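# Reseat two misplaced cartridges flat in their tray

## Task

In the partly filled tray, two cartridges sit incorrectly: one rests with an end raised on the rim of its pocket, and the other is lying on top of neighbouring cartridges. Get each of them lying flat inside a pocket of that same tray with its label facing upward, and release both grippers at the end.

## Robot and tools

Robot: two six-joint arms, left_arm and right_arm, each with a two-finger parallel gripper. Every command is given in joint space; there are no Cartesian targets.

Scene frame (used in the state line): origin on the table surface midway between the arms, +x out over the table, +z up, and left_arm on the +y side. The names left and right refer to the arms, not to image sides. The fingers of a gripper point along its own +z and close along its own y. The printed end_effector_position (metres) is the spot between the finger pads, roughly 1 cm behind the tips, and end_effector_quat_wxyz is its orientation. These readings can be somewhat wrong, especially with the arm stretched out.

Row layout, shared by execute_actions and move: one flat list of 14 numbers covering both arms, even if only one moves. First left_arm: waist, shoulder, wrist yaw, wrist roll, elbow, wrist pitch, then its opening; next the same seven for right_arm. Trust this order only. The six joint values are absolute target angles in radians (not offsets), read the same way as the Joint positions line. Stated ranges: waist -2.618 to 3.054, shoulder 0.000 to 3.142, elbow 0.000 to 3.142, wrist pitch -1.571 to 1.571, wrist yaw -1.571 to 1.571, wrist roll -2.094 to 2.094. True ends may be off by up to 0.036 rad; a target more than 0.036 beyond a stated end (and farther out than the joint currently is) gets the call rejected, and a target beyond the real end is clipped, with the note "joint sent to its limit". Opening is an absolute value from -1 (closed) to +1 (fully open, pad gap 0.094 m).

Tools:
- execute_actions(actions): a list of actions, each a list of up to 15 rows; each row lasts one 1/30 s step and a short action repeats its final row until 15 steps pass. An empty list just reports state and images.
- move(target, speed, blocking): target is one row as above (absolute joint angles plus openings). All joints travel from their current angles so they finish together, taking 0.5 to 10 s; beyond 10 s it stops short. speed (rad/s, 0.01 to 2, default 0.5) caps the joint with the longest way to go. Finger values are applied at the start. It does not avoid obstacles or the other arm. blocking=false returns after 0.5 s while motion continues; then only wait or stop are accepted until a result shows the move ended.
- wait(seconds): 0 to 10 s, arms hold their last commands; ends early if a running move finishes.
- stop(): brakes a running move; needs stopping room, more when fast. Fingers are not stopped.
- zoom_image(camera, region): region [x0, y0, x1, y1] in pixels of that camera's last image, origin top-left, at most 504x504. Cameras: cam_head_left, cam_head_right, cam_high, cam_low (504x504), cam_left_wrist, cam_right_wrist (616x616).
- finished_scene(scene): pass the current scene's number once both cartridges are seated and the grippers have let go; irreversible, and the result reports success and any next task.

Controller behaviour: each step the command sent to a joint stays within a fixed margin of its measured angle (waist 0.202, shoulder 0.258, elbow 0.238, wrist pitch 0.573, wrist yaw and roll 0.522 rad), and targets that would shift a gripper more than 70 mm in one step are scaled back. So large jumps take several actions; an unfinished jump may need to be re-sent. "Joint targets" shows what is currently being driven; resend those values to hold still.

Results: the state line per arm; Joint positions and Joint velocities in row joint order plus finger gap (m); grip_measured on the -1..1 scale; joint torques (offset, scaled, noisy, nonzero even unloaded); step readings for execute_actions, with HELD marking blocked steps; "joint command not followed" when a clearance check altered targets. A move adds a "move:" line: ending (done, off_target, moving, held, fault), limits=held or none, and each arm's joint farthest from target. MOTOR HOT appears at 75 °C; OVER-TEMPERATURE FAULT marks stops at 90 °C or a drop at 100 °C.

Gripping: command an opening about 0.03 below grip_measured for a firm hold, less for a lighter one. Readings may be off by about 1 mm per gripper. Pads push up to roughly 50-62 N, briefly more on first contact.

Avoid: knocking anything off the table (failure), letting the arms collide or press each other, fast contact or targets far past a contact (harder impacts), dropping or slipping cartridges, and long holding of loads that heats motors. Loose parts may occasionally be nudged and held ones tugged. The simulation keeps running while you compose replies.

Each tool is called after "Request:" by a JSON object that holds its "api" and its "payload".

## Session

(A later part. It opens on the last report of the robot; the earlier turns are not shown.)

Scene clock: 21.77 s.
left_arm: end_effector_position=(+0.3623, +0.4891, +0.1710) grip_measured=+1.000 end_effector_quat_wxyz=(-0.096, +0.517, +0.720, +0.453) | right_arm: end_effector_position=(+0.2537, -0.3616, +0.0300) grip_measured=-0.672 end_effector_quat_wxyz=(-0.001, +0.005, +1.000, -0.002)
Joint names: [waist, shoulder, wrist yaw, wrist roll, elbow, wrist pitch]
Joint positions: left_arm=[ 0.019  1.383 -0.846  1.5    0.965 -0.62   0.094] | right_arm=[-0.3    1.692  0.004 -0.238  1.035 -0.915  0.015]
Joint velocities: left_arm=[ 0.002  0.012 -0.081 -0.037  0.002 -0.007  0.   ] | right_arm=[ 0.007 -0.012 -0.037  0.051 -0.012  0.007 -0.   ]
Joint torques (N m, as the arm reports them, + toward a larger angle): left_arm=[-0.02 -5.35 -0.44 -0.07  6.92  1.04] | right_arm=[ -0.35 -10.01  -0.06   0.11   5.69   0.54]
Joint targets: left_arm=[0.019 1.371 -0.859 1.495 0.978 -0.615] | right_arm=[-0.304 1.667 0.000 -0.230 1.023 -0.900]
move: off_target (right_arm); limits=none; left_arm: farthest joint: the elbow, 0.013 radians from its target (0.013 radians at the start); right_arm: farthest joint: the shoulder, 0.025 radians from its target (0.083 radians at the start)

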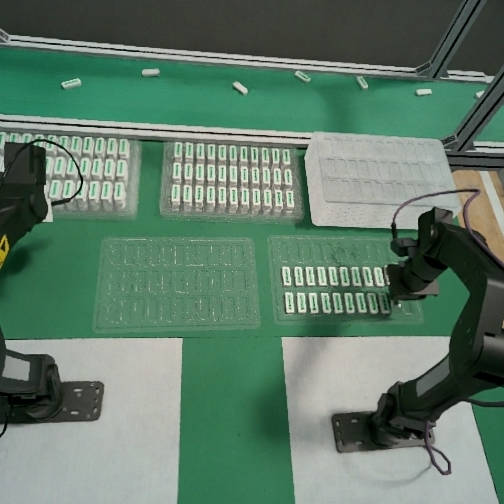

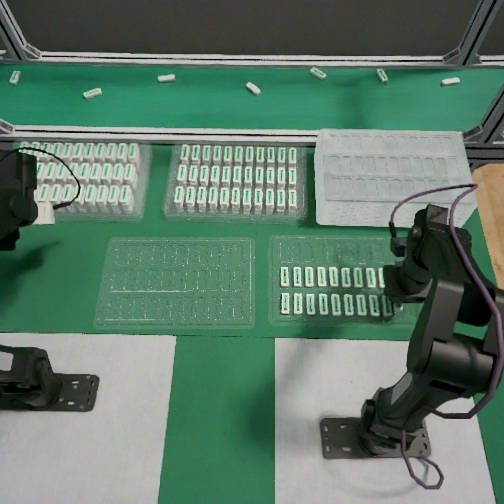

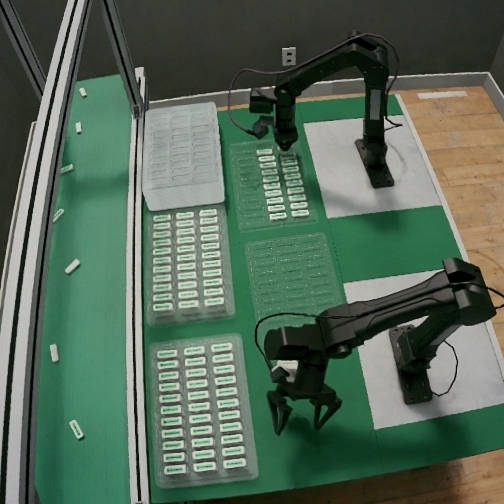

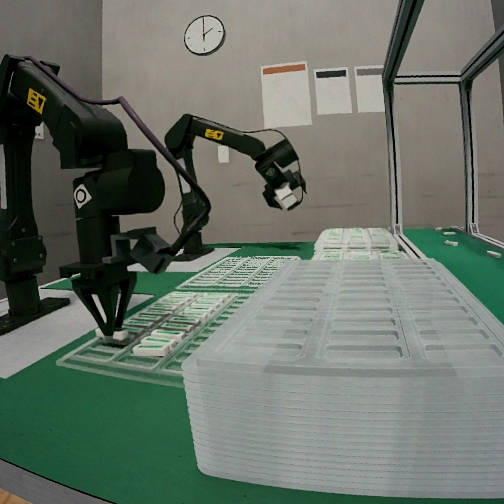

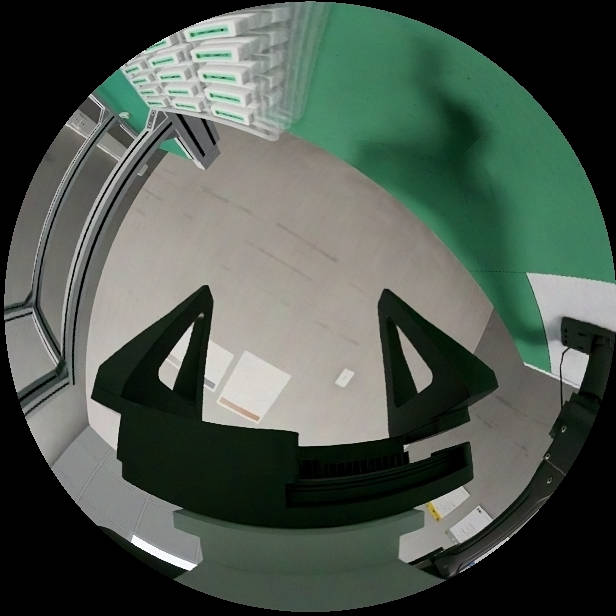

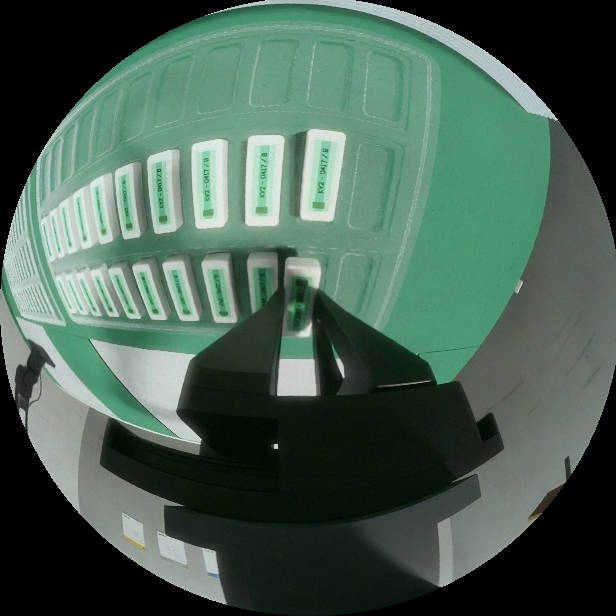

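Request:
{"api": "move", "payload": {"target": [0.019,1.371,-0.859,1.495,0.978,-0.615,1,-0.333,1.667,0,-0.23,0.988,-0.862,-0.72], "speed": 0.06}}

Request:
{"api": "zoom_image", "payload": {"camera": "cam_right_wrist", "region": [180,140,420,380]}}

Request:
{"api": "zoom_image", "payload": {"camera": "cam_low", "region": [70,310,160,370]}}

Scene clock: 23.77 s.
left_arm: end_effector_position=(+0.3624, +0.4890, +0.1709) grip_measured=+1.000 end_effector_quat_wxyz=(-0.096, +0.517, +0.720, +0.453) | right_arm: end_effector_position=(+0.2489, -0.3669, +0.0219) grip_measured=-0.672 end_effector_quat_wxyz=(-0.000, +0.016, +1.000, -0.002)
Joint names: [waist, shoulder, wrist yaw, wrist roll, elbow, wrist pitch]
Joint positions: left_arm=[ 0.019  1.383 -0.845  1.5    0.965 -0.62   0.094] | right_arm=[-0.322  1.692  0.004 -0.237  0.999 -0.877  0.015]
Joint velocities: left_arm=[-0.012  0.017 -0.037 -0.007 -0.002 -0.066  0.   ] | right_arm=[-0.007 -0.012 -0.051  0.007  0.002 -0.007  0.001]
Joint torques (N m, as the arm reports them, + toward a larger angle): left_arm=[-0.01 -5.35 -0.44 -0.06  6.91  1.05] | right_arm=[-0.87 -9.92 -0.07  0.1   5.65  0.54]
Joint targets: left_arm=[0.019 1.371 -0.859 1.495 0.978 -0.615] | right_arm=[-0.333 1.667 -0.000 -0.230 0.988 -0.862]
move: off_target (right_arm); limits=none; left_arm: farthest joint: the wrist yaw, 0.014 radians from its target (0.013 radians at the start); right_arm: farthest joint: the shoulder, 0.025 radians from its target (0.025 radians at the start)

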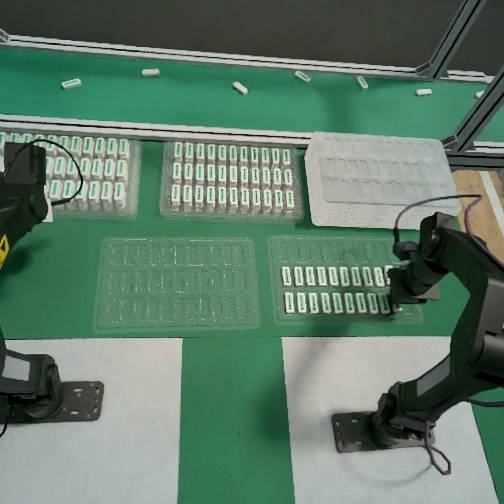

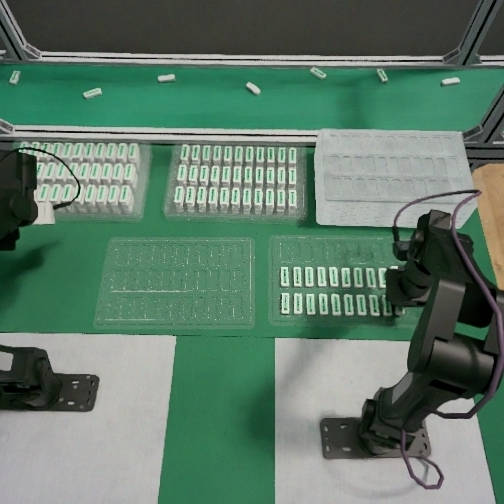

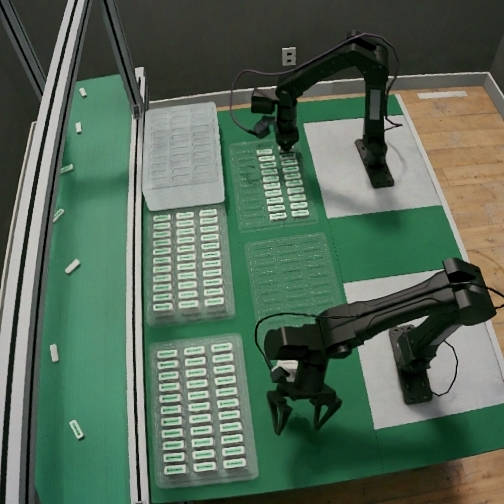

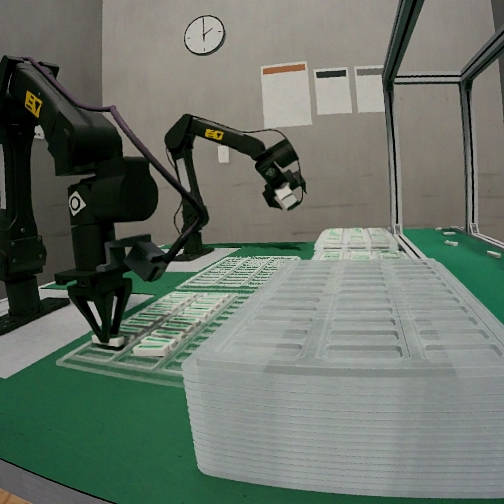

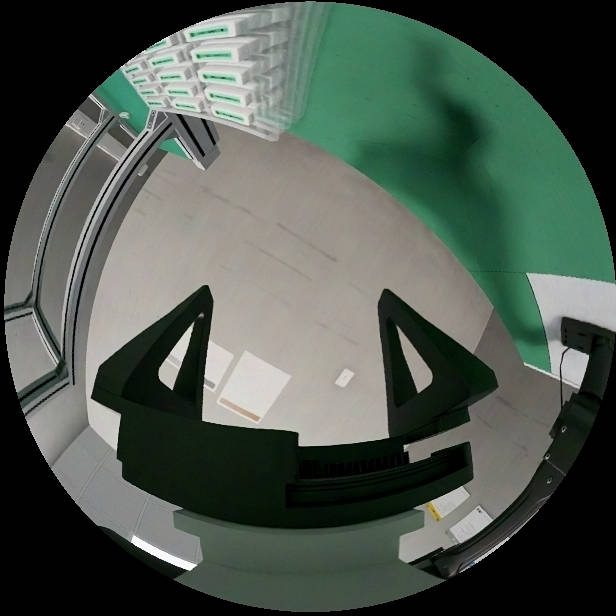

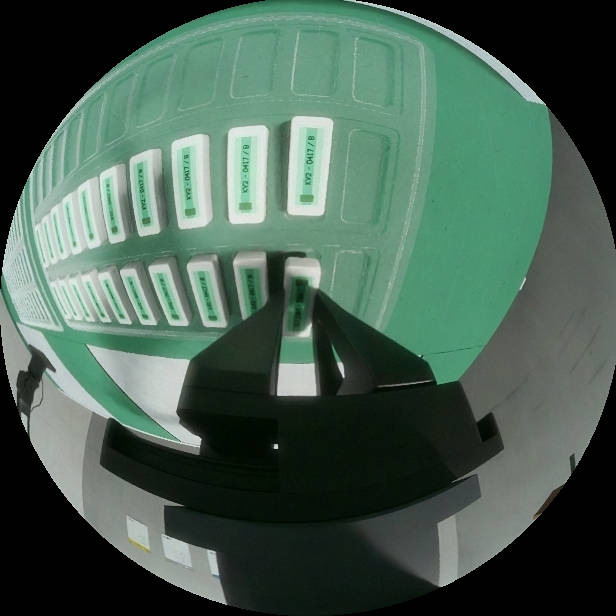

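Region (180, 140, 420, 380) of cam_right_wrist's 616x616 image, scaled by 2.100, with more detail than that image has.

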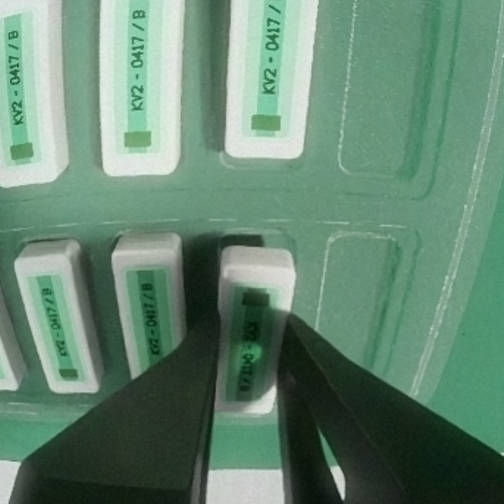

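Region (70, 310, 160, 370) of cam_low's 504x504 image, scaled by 5.600, with more detail than that image has.

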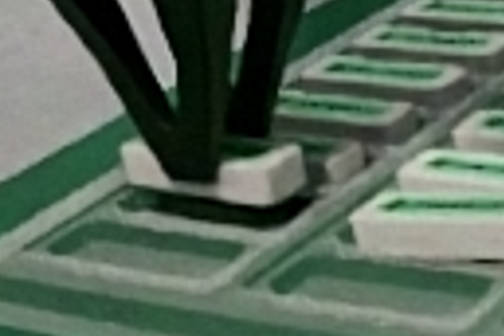

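Request:
{"api": "move", "payload": {"target": [0.019,1.371,-0.859,1.495,0.978,-0.615,1,-0.333,1.667,0,-0.23,0.964,-0.829,-0.72], "speed": 0.04}}

Request:
{"api": "zoom_image", "payload": {"camera": "cam_right_wrist", "region": [180,140,420,380]}}

Request:
{"api": "zoom_image", "payload": {"camera": "cam_low", "region": [70,310,160,370]}}

Scene clock: 25.77 s.
left_arm: end_effector_position=(+0.3624, +0.4889, +0.1708) grip_measured=+1.000 end_effector_quat_wxyz=(-0.096, +0.517, +0.720, +0.453) | right_arm: end_effector_position=(+0.2482, -0.3667, +0.0172) grip_measured=-0.672 end_effector_quat_wxyz=(+0.003, +0.016, +1.000, -0.003)
Joint names: [waist, shoulder, wrist yaw, wrist roll, elbow, wrist pitch]
Joint positions: left_arm=[ 0.019  1.383 -0.845  1.5    0.965 -0.62   0.094] | right_arm=[-0.322  1.692  0.004 -0.237  0.978 -0.85   0.015]
Joint velocities: left_arm=[ 0.007 -0.007  0.007 -0.081  0.007 -0.022  0.   ] | right_arm=[-0.012 -0.007 -0.066 -0.007 -0.012  0.037 -0.001]
Joint torques (N m, as the arm reports them, + toward a larger angle): left_arm=[-0.03 -5.35 -0.45 -0.06  6.9   1.04] | right_arm=[-0.87 -9.87 -0.07  0.1   5.34  0.61]
Joint targets: left_arm=[0.019 1.371 -0.859 1.495 0.978 -0.615] | right_arm=[-0.333 1.667 -0.000 -0.230 0.964 -0.829]
move: off_target (right_arm); limits=none; left_arm: farthest joint: the wrist yaw, 0.014 radians from its target (0.014 radians at the start); right_arm: farthest joint: the shoulder, 0.025 radians from its target (0.025 radians at the start)

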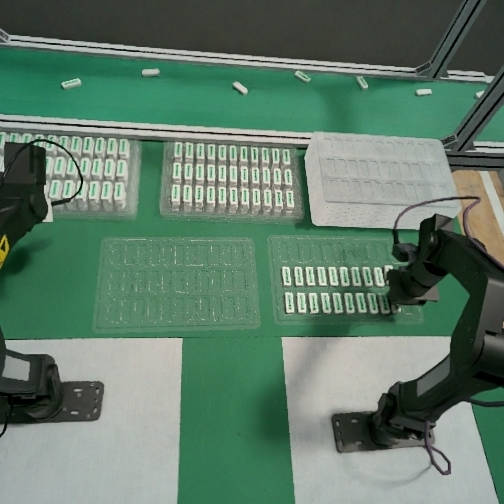

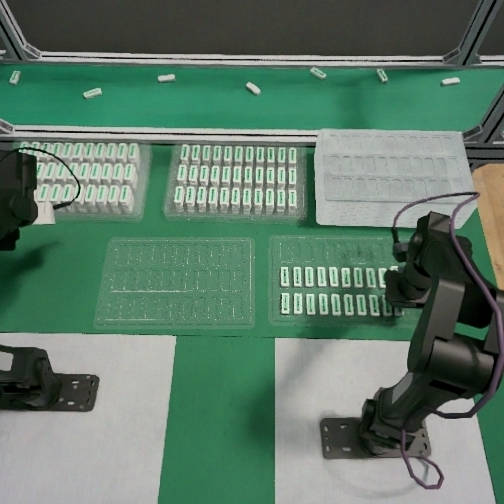

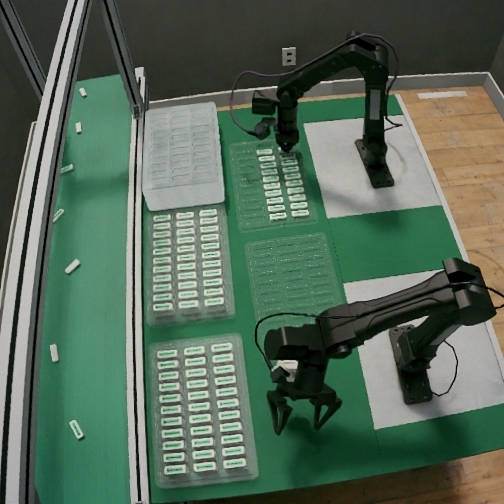

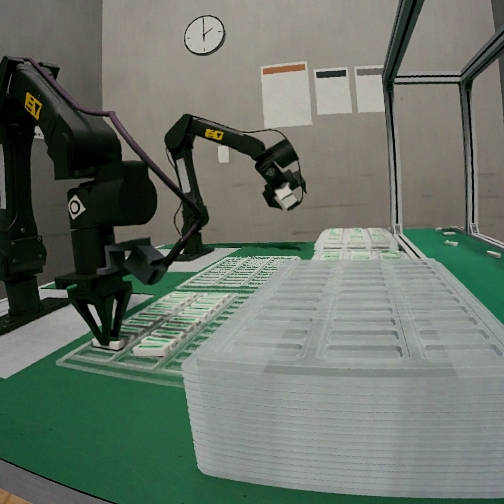

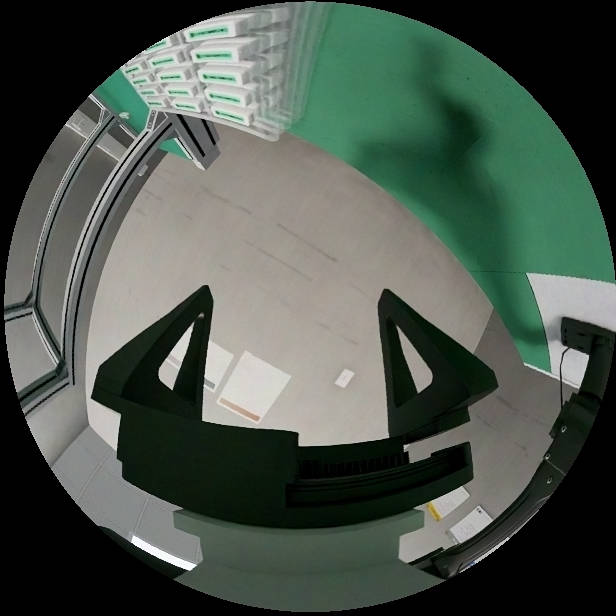

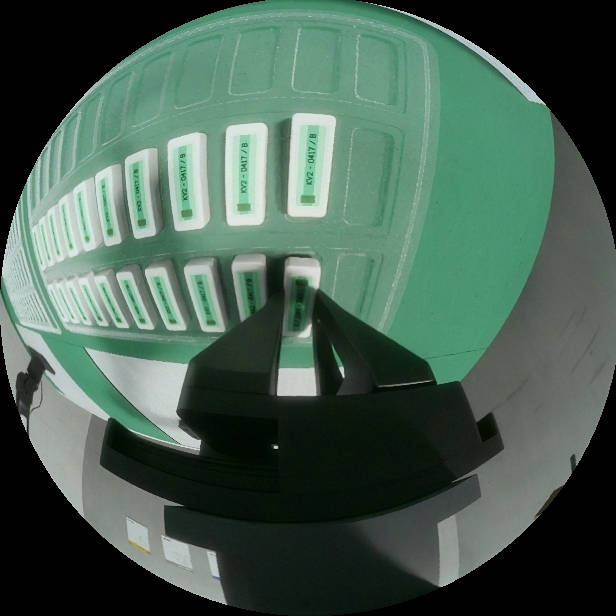

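Region (180, 140, 420, 380) of cam_right_wrist's 616x616 image, scaled by 2.100, with more detail than that image has.

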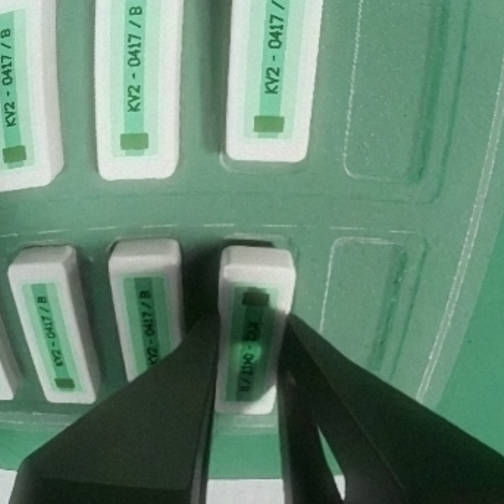

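Region (70, 310, 160, 370) of cam_low's 504x504 image, scaled by 5.600, with more detail than that image has.

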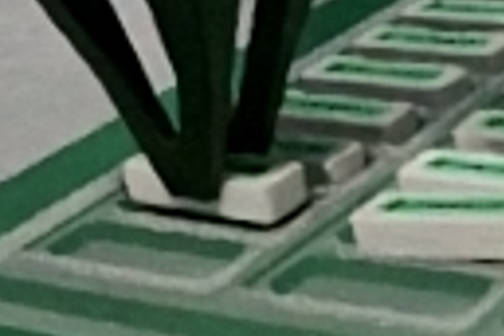

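Request:
{"api": "execute_actions", "payload": {"actions": [[[0.019,1.371,-0.859,1.495,0.978,-0.615,1,-0.333,1.667,0,-0.23,0.975,-0.84,-0.57]]]}}

Request:
{"api": "move", "payload": {"target": [0.019,1.371,-0.859,1.495,0.978,-0.615,1,-0.333,1.57,0,-0.23,0.99,-0.9,-0.57], "speed": 0.15}}

Request:
{"api": "move", "payload": {"target": [0.019,1.371,-0.859,1.495,0.978,-0.615,1,-0.25,2.065,0,-1.75,1.593,-1.09,-1], "speed": 0.8}}

Request:
{"api": "zoom_image", "payload": {"camera": "cam_low", "region": [70,290,210,380]}}

Scene clock: 27.23 s.
left_arm: end_effector_position=(+0.3624, +0.4889, +0.1708) grip_measured=+1.000 end_effector_quat_wxyz=(-0.096, +0.517, +0.720, +0.453) | right_arm: end_effector_position=(+0.2482, -0.3667, +0.0172) grip_measured=-0.572 end_effector_quat_wxyz=(+0.003, +0.016, +1.000, -0.003)
Joint names: [waist, shoulder, wrist yaw, wrist roll, elbow, wrist pitch]
Joint positions: left_arm=[ 0.019  1.383 -0.845  1.5    0.965 -0.62   0.094] | right_arm=[-0.322  1.692  0.004 -0.237  0.978 -0.85   0.02 ]
Joint velocities: left_arm=[ 0.012 -0.012  0.081 -0.051 -0.002  0.022  0.   ] | right_arm=[ 0.002  0.002 -0.022 -0.022  0.012  0.022 -0.001]
Joint torques (N m, as the arm reports them, + toward a larger angle): left_arm=[-0.02 -5.36 -0.45 -0.06  6.91  1.04] | right_arm=[-0.88 -9.86 -0.08  0.09  6.33  0.51]
Joint targets: left_arm=[0.019 1.371 -0.859 1.495 0.978 -0.615] | right_arm=[-0.333 1.667 -0.000 -0.230 0.975 -0.840]
Step readings (joint positions):
0: left_arm=[0.019 1.383 -0.845 1.500 0.965 -0.620] | right_arm=[-0.322 1.692 0.004 -0.237 0.978 -0.850]
1: left_arm=[0.019 1.383 -0.845 1.500 0.965 -0.620] | right_arm=[-0.322 1.692 0.004 -0.237 0.978 -0.850]
2: left_arm=[0.019 1.383 -0.845 1.500 0.965 -0.620] | right_arm=[-0.322 1.692 0.004 -0.237 0.978 -0.850]
4: left_arm=[0.019 1.383 -0.845 1.500 0.965 -0.620] | right_arm=[-0.322 1.692 0.004 -0.237 0.978 -0.850]
8: left_arm=[0.019 1.383 -0.845 1.500 0.965 -0.620] | right_arm=[-0.322 1.692 0.004 -0.237 0.978 -0.850]
15: Joint positions above

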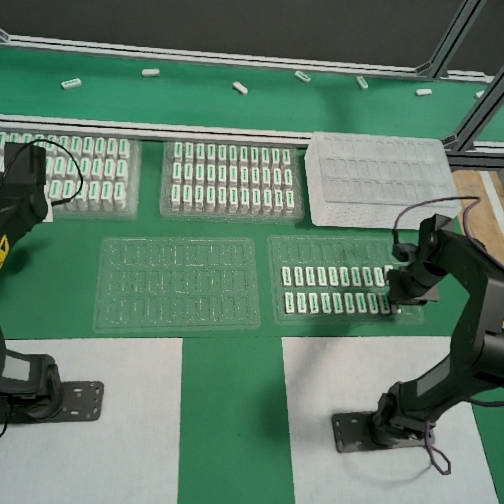

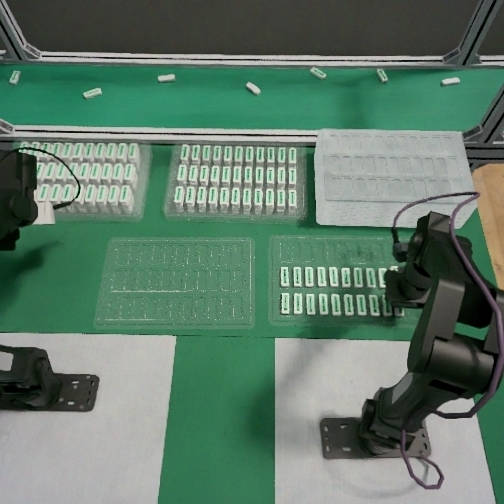

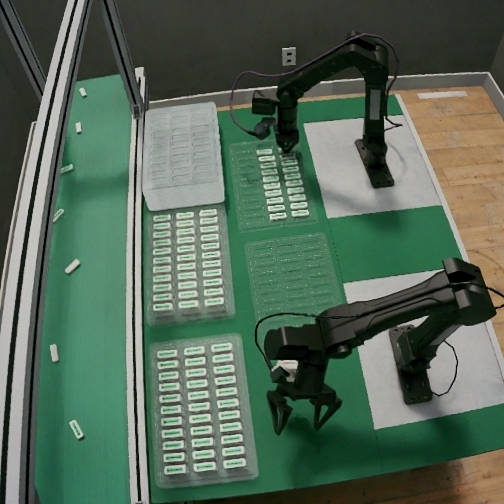

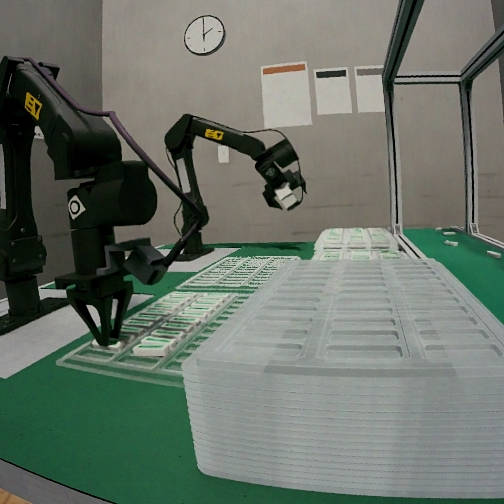

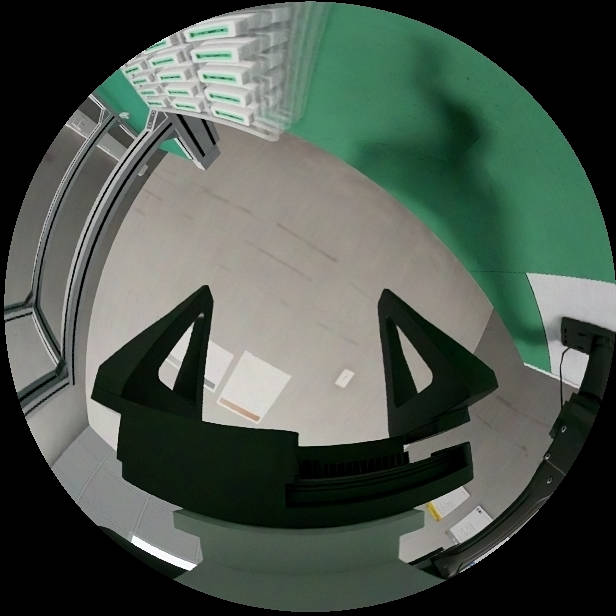

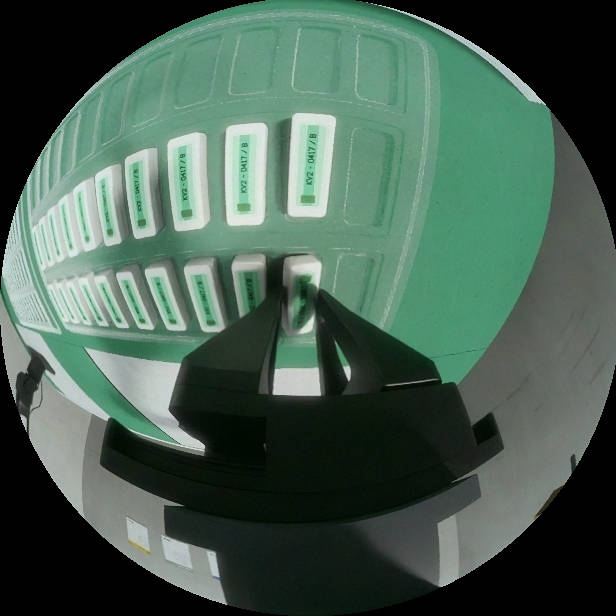

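Scene clock: 28.50 s.
left_arm: end_effector_position=(+0.3624, +0.4889, +0.1708) grip_measured=+1.000 end_effector_quat_wxyz=(-0.096, +0.517, +0.720, +0.453) | right_arm: end_effector_position=(+0.2472, -0.3664, +0.0427) grip_measured=-0.572 end_effector_quat_wxyz=(+0.032, +0.016, +0.999, -0.011)
Joint names: [waist, shoulder, wrist yaw, wrist roll, elbow, wrist pitch]
Joint positions: left_arm=[ 0.019  1.383 -0.845  1.5    0.965 -0.62   0.094] | right_arm=[-0.322  1.592  0.004 -0.237  0.978 -0.89   0.02 ]
Joint velocities: left_arm=[ 0.012 -0.012 -0.022 -0.037 -0.007  0.066  0.   ] | right_arm=[ 0.002  0.007 -0.007 -0.037 -0.007 -0.066  0.   ]
Joint torques (N m, as the arm reports them, + toward a larger angle): left_arm=[-0.02 -5.36 -0.45 -0.07  6.91  1.04] | right_arm=[-0.87 -8.84 -0.07  0.1   8.04  0.43]
Joint targets: left_arm=[0.019 1.371 -0.859 1.495 0.978 -0.615] | right_arm=[-0.333 1.570 0.000 -0.230 0.990 -0.900]
move: off_target (right_arm); limits=none; left_arm: farthest joint: the wrist yaw, 0.014 radians from its target (0.014 radians at the start); right_arm: farthest joint: the shoulder, 0.022 radians from its target (0.122 radians at the start)

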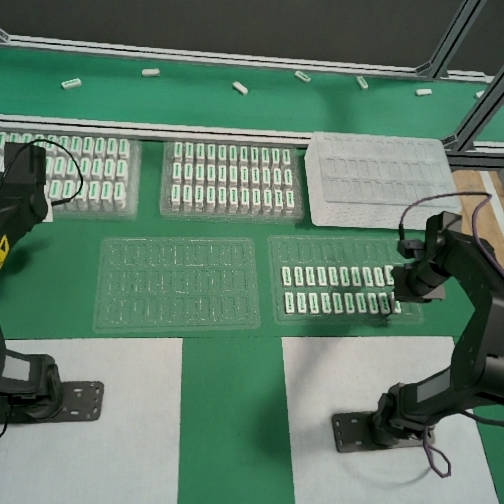

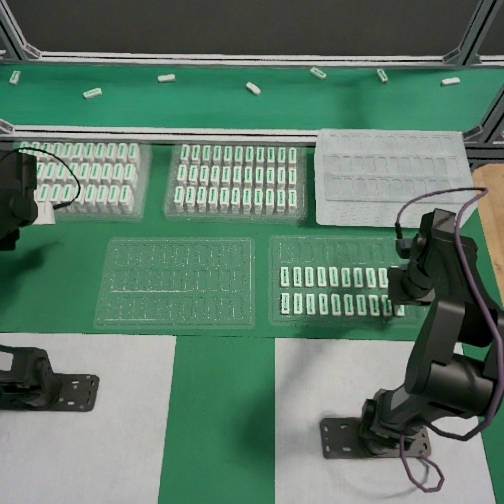

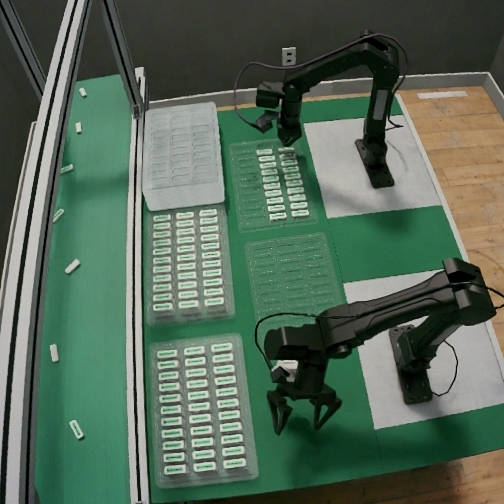

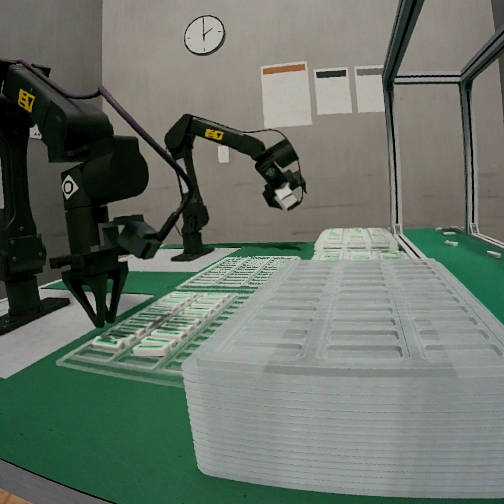

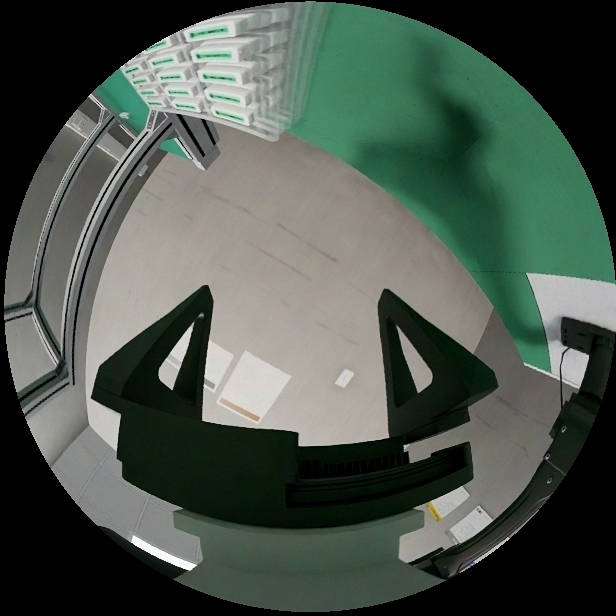

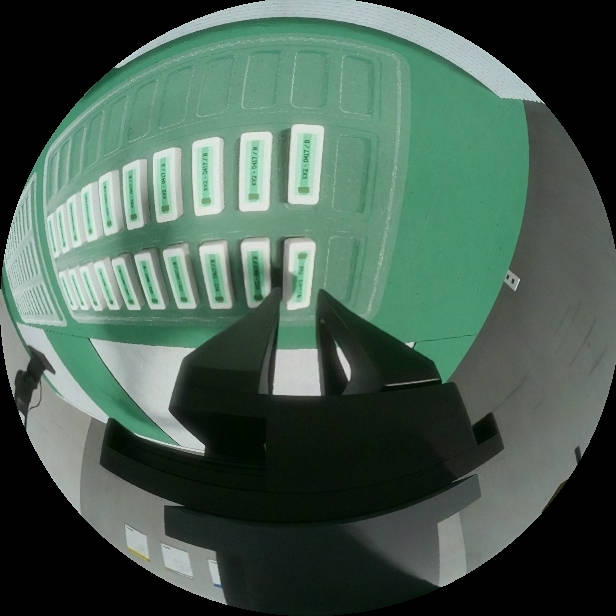

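Scene clock: 31.27 s.
left_arm: end_effector_position=(+0.3624, +0.4889, +0.1708) grip_measured=+1.000 end_effector_quat_wxyz=(-0.096, +0.517, +0.720, +0.453) | right_arm: end_effector_position=(+0.3638, -0.3732, +0.0436) grip_measured=-0.980 end_effector_quat_wxyz=(+0.004, -0.694, +0.720, -0.009)
Joint names: [waist, shoulder, wrist yaw, wrist roll, elbow, wrist pitch]
Joint positions: left_arm=[ 0.019  1.383 -0.845  1.5    0.965 -0.62   0.094] | right_arm=[-0.26   2.053  0.004 -1.742  1.571 -1.069  0.001]
Joint velocities: left_arm=[ 0.007 -0.012 -0.007  0.007 -0.002  0.051  0.   ] | right_arm=[-0.012  0.012  0.022  0.051  0.012 -0.037  0.   ]
Joint torques (N m, as the arm reports them, + toward a larger angle): left_arm=[-0.01 -5.35 -0.45 -0.06  6.92  1.04] | right_arm=[  0.84 -11.13  -0.07  -0.05   9.19   0.23]
Joint targets: left_arm=[0.019 1.371 -0.859 1.495 0.978 -0.615] | right_arm=[-0.250 2.065 -0.000 -1.750 1.593 -1.090]
move: off_target (right_arm); limits=none; left_arm: farthest joint: the wrist yaw, 0.014 radians from its target (0.014 radians at the start); right_arm: farthest joint: the elbow, 0.022 radians from its target (0.615 radians at the start)

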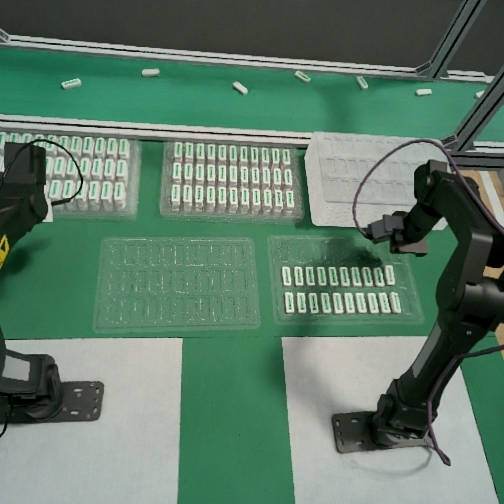

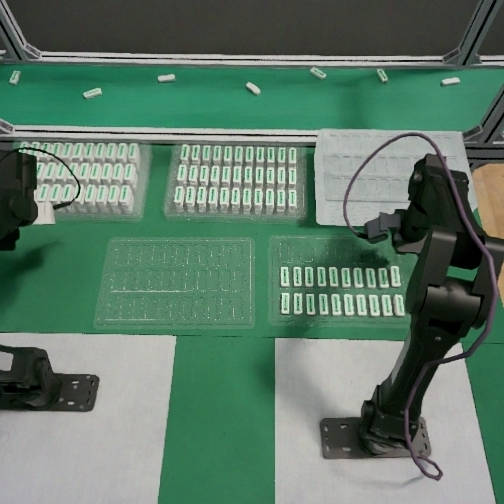

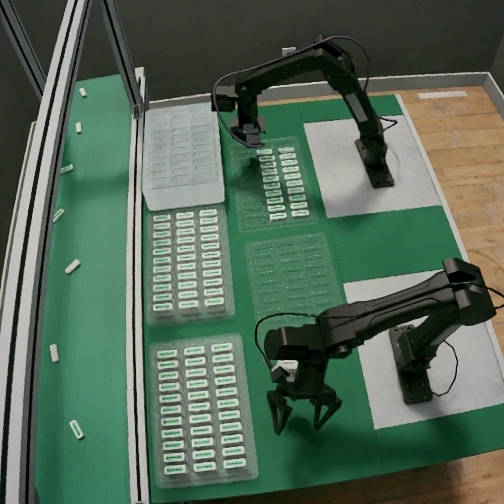

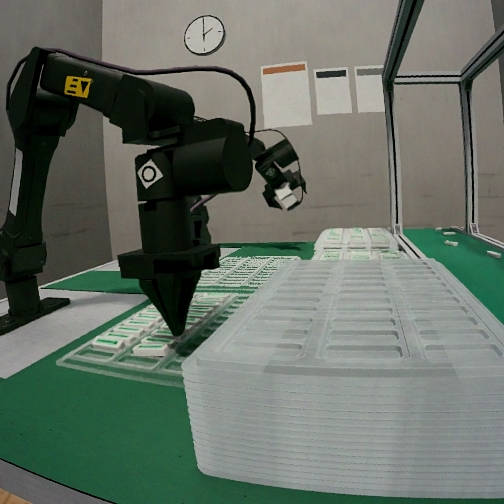

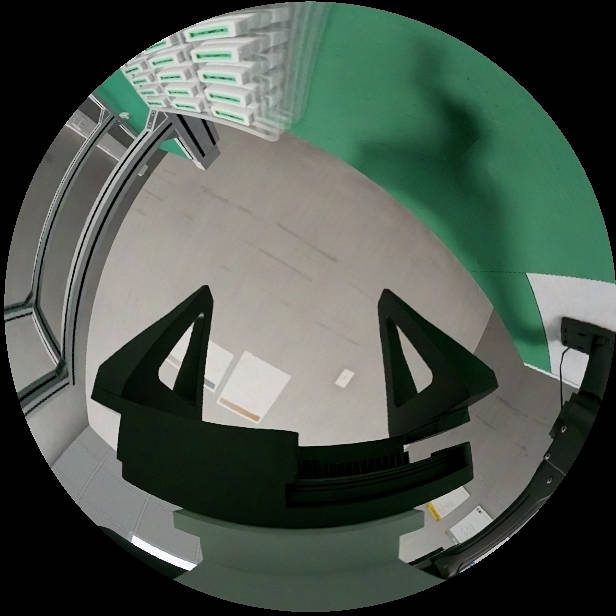

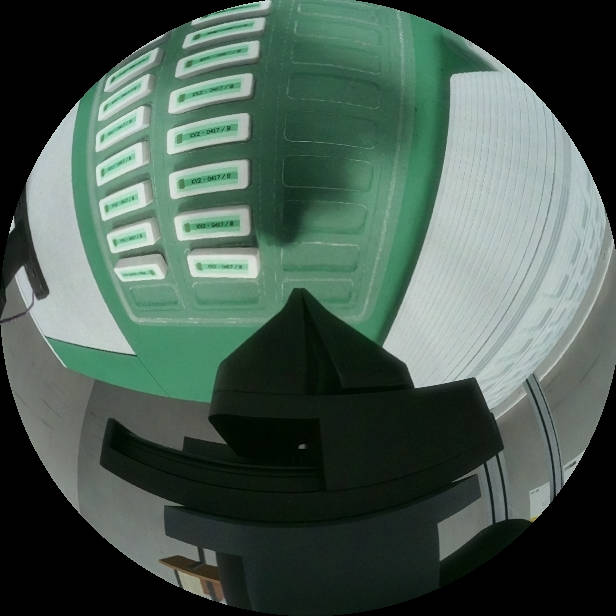

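Region (70, 290, 210, 380) of cam_low's 504x504 image, scaled by 3.600, with more detail than that image has; it fills the top 324 rows of this view, and the rest is white.

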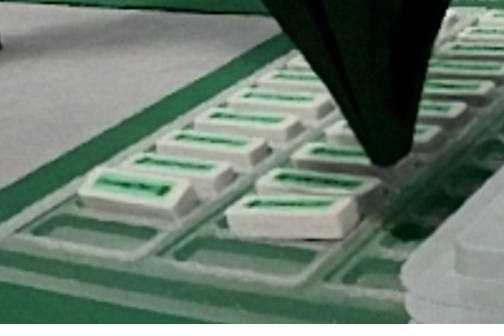

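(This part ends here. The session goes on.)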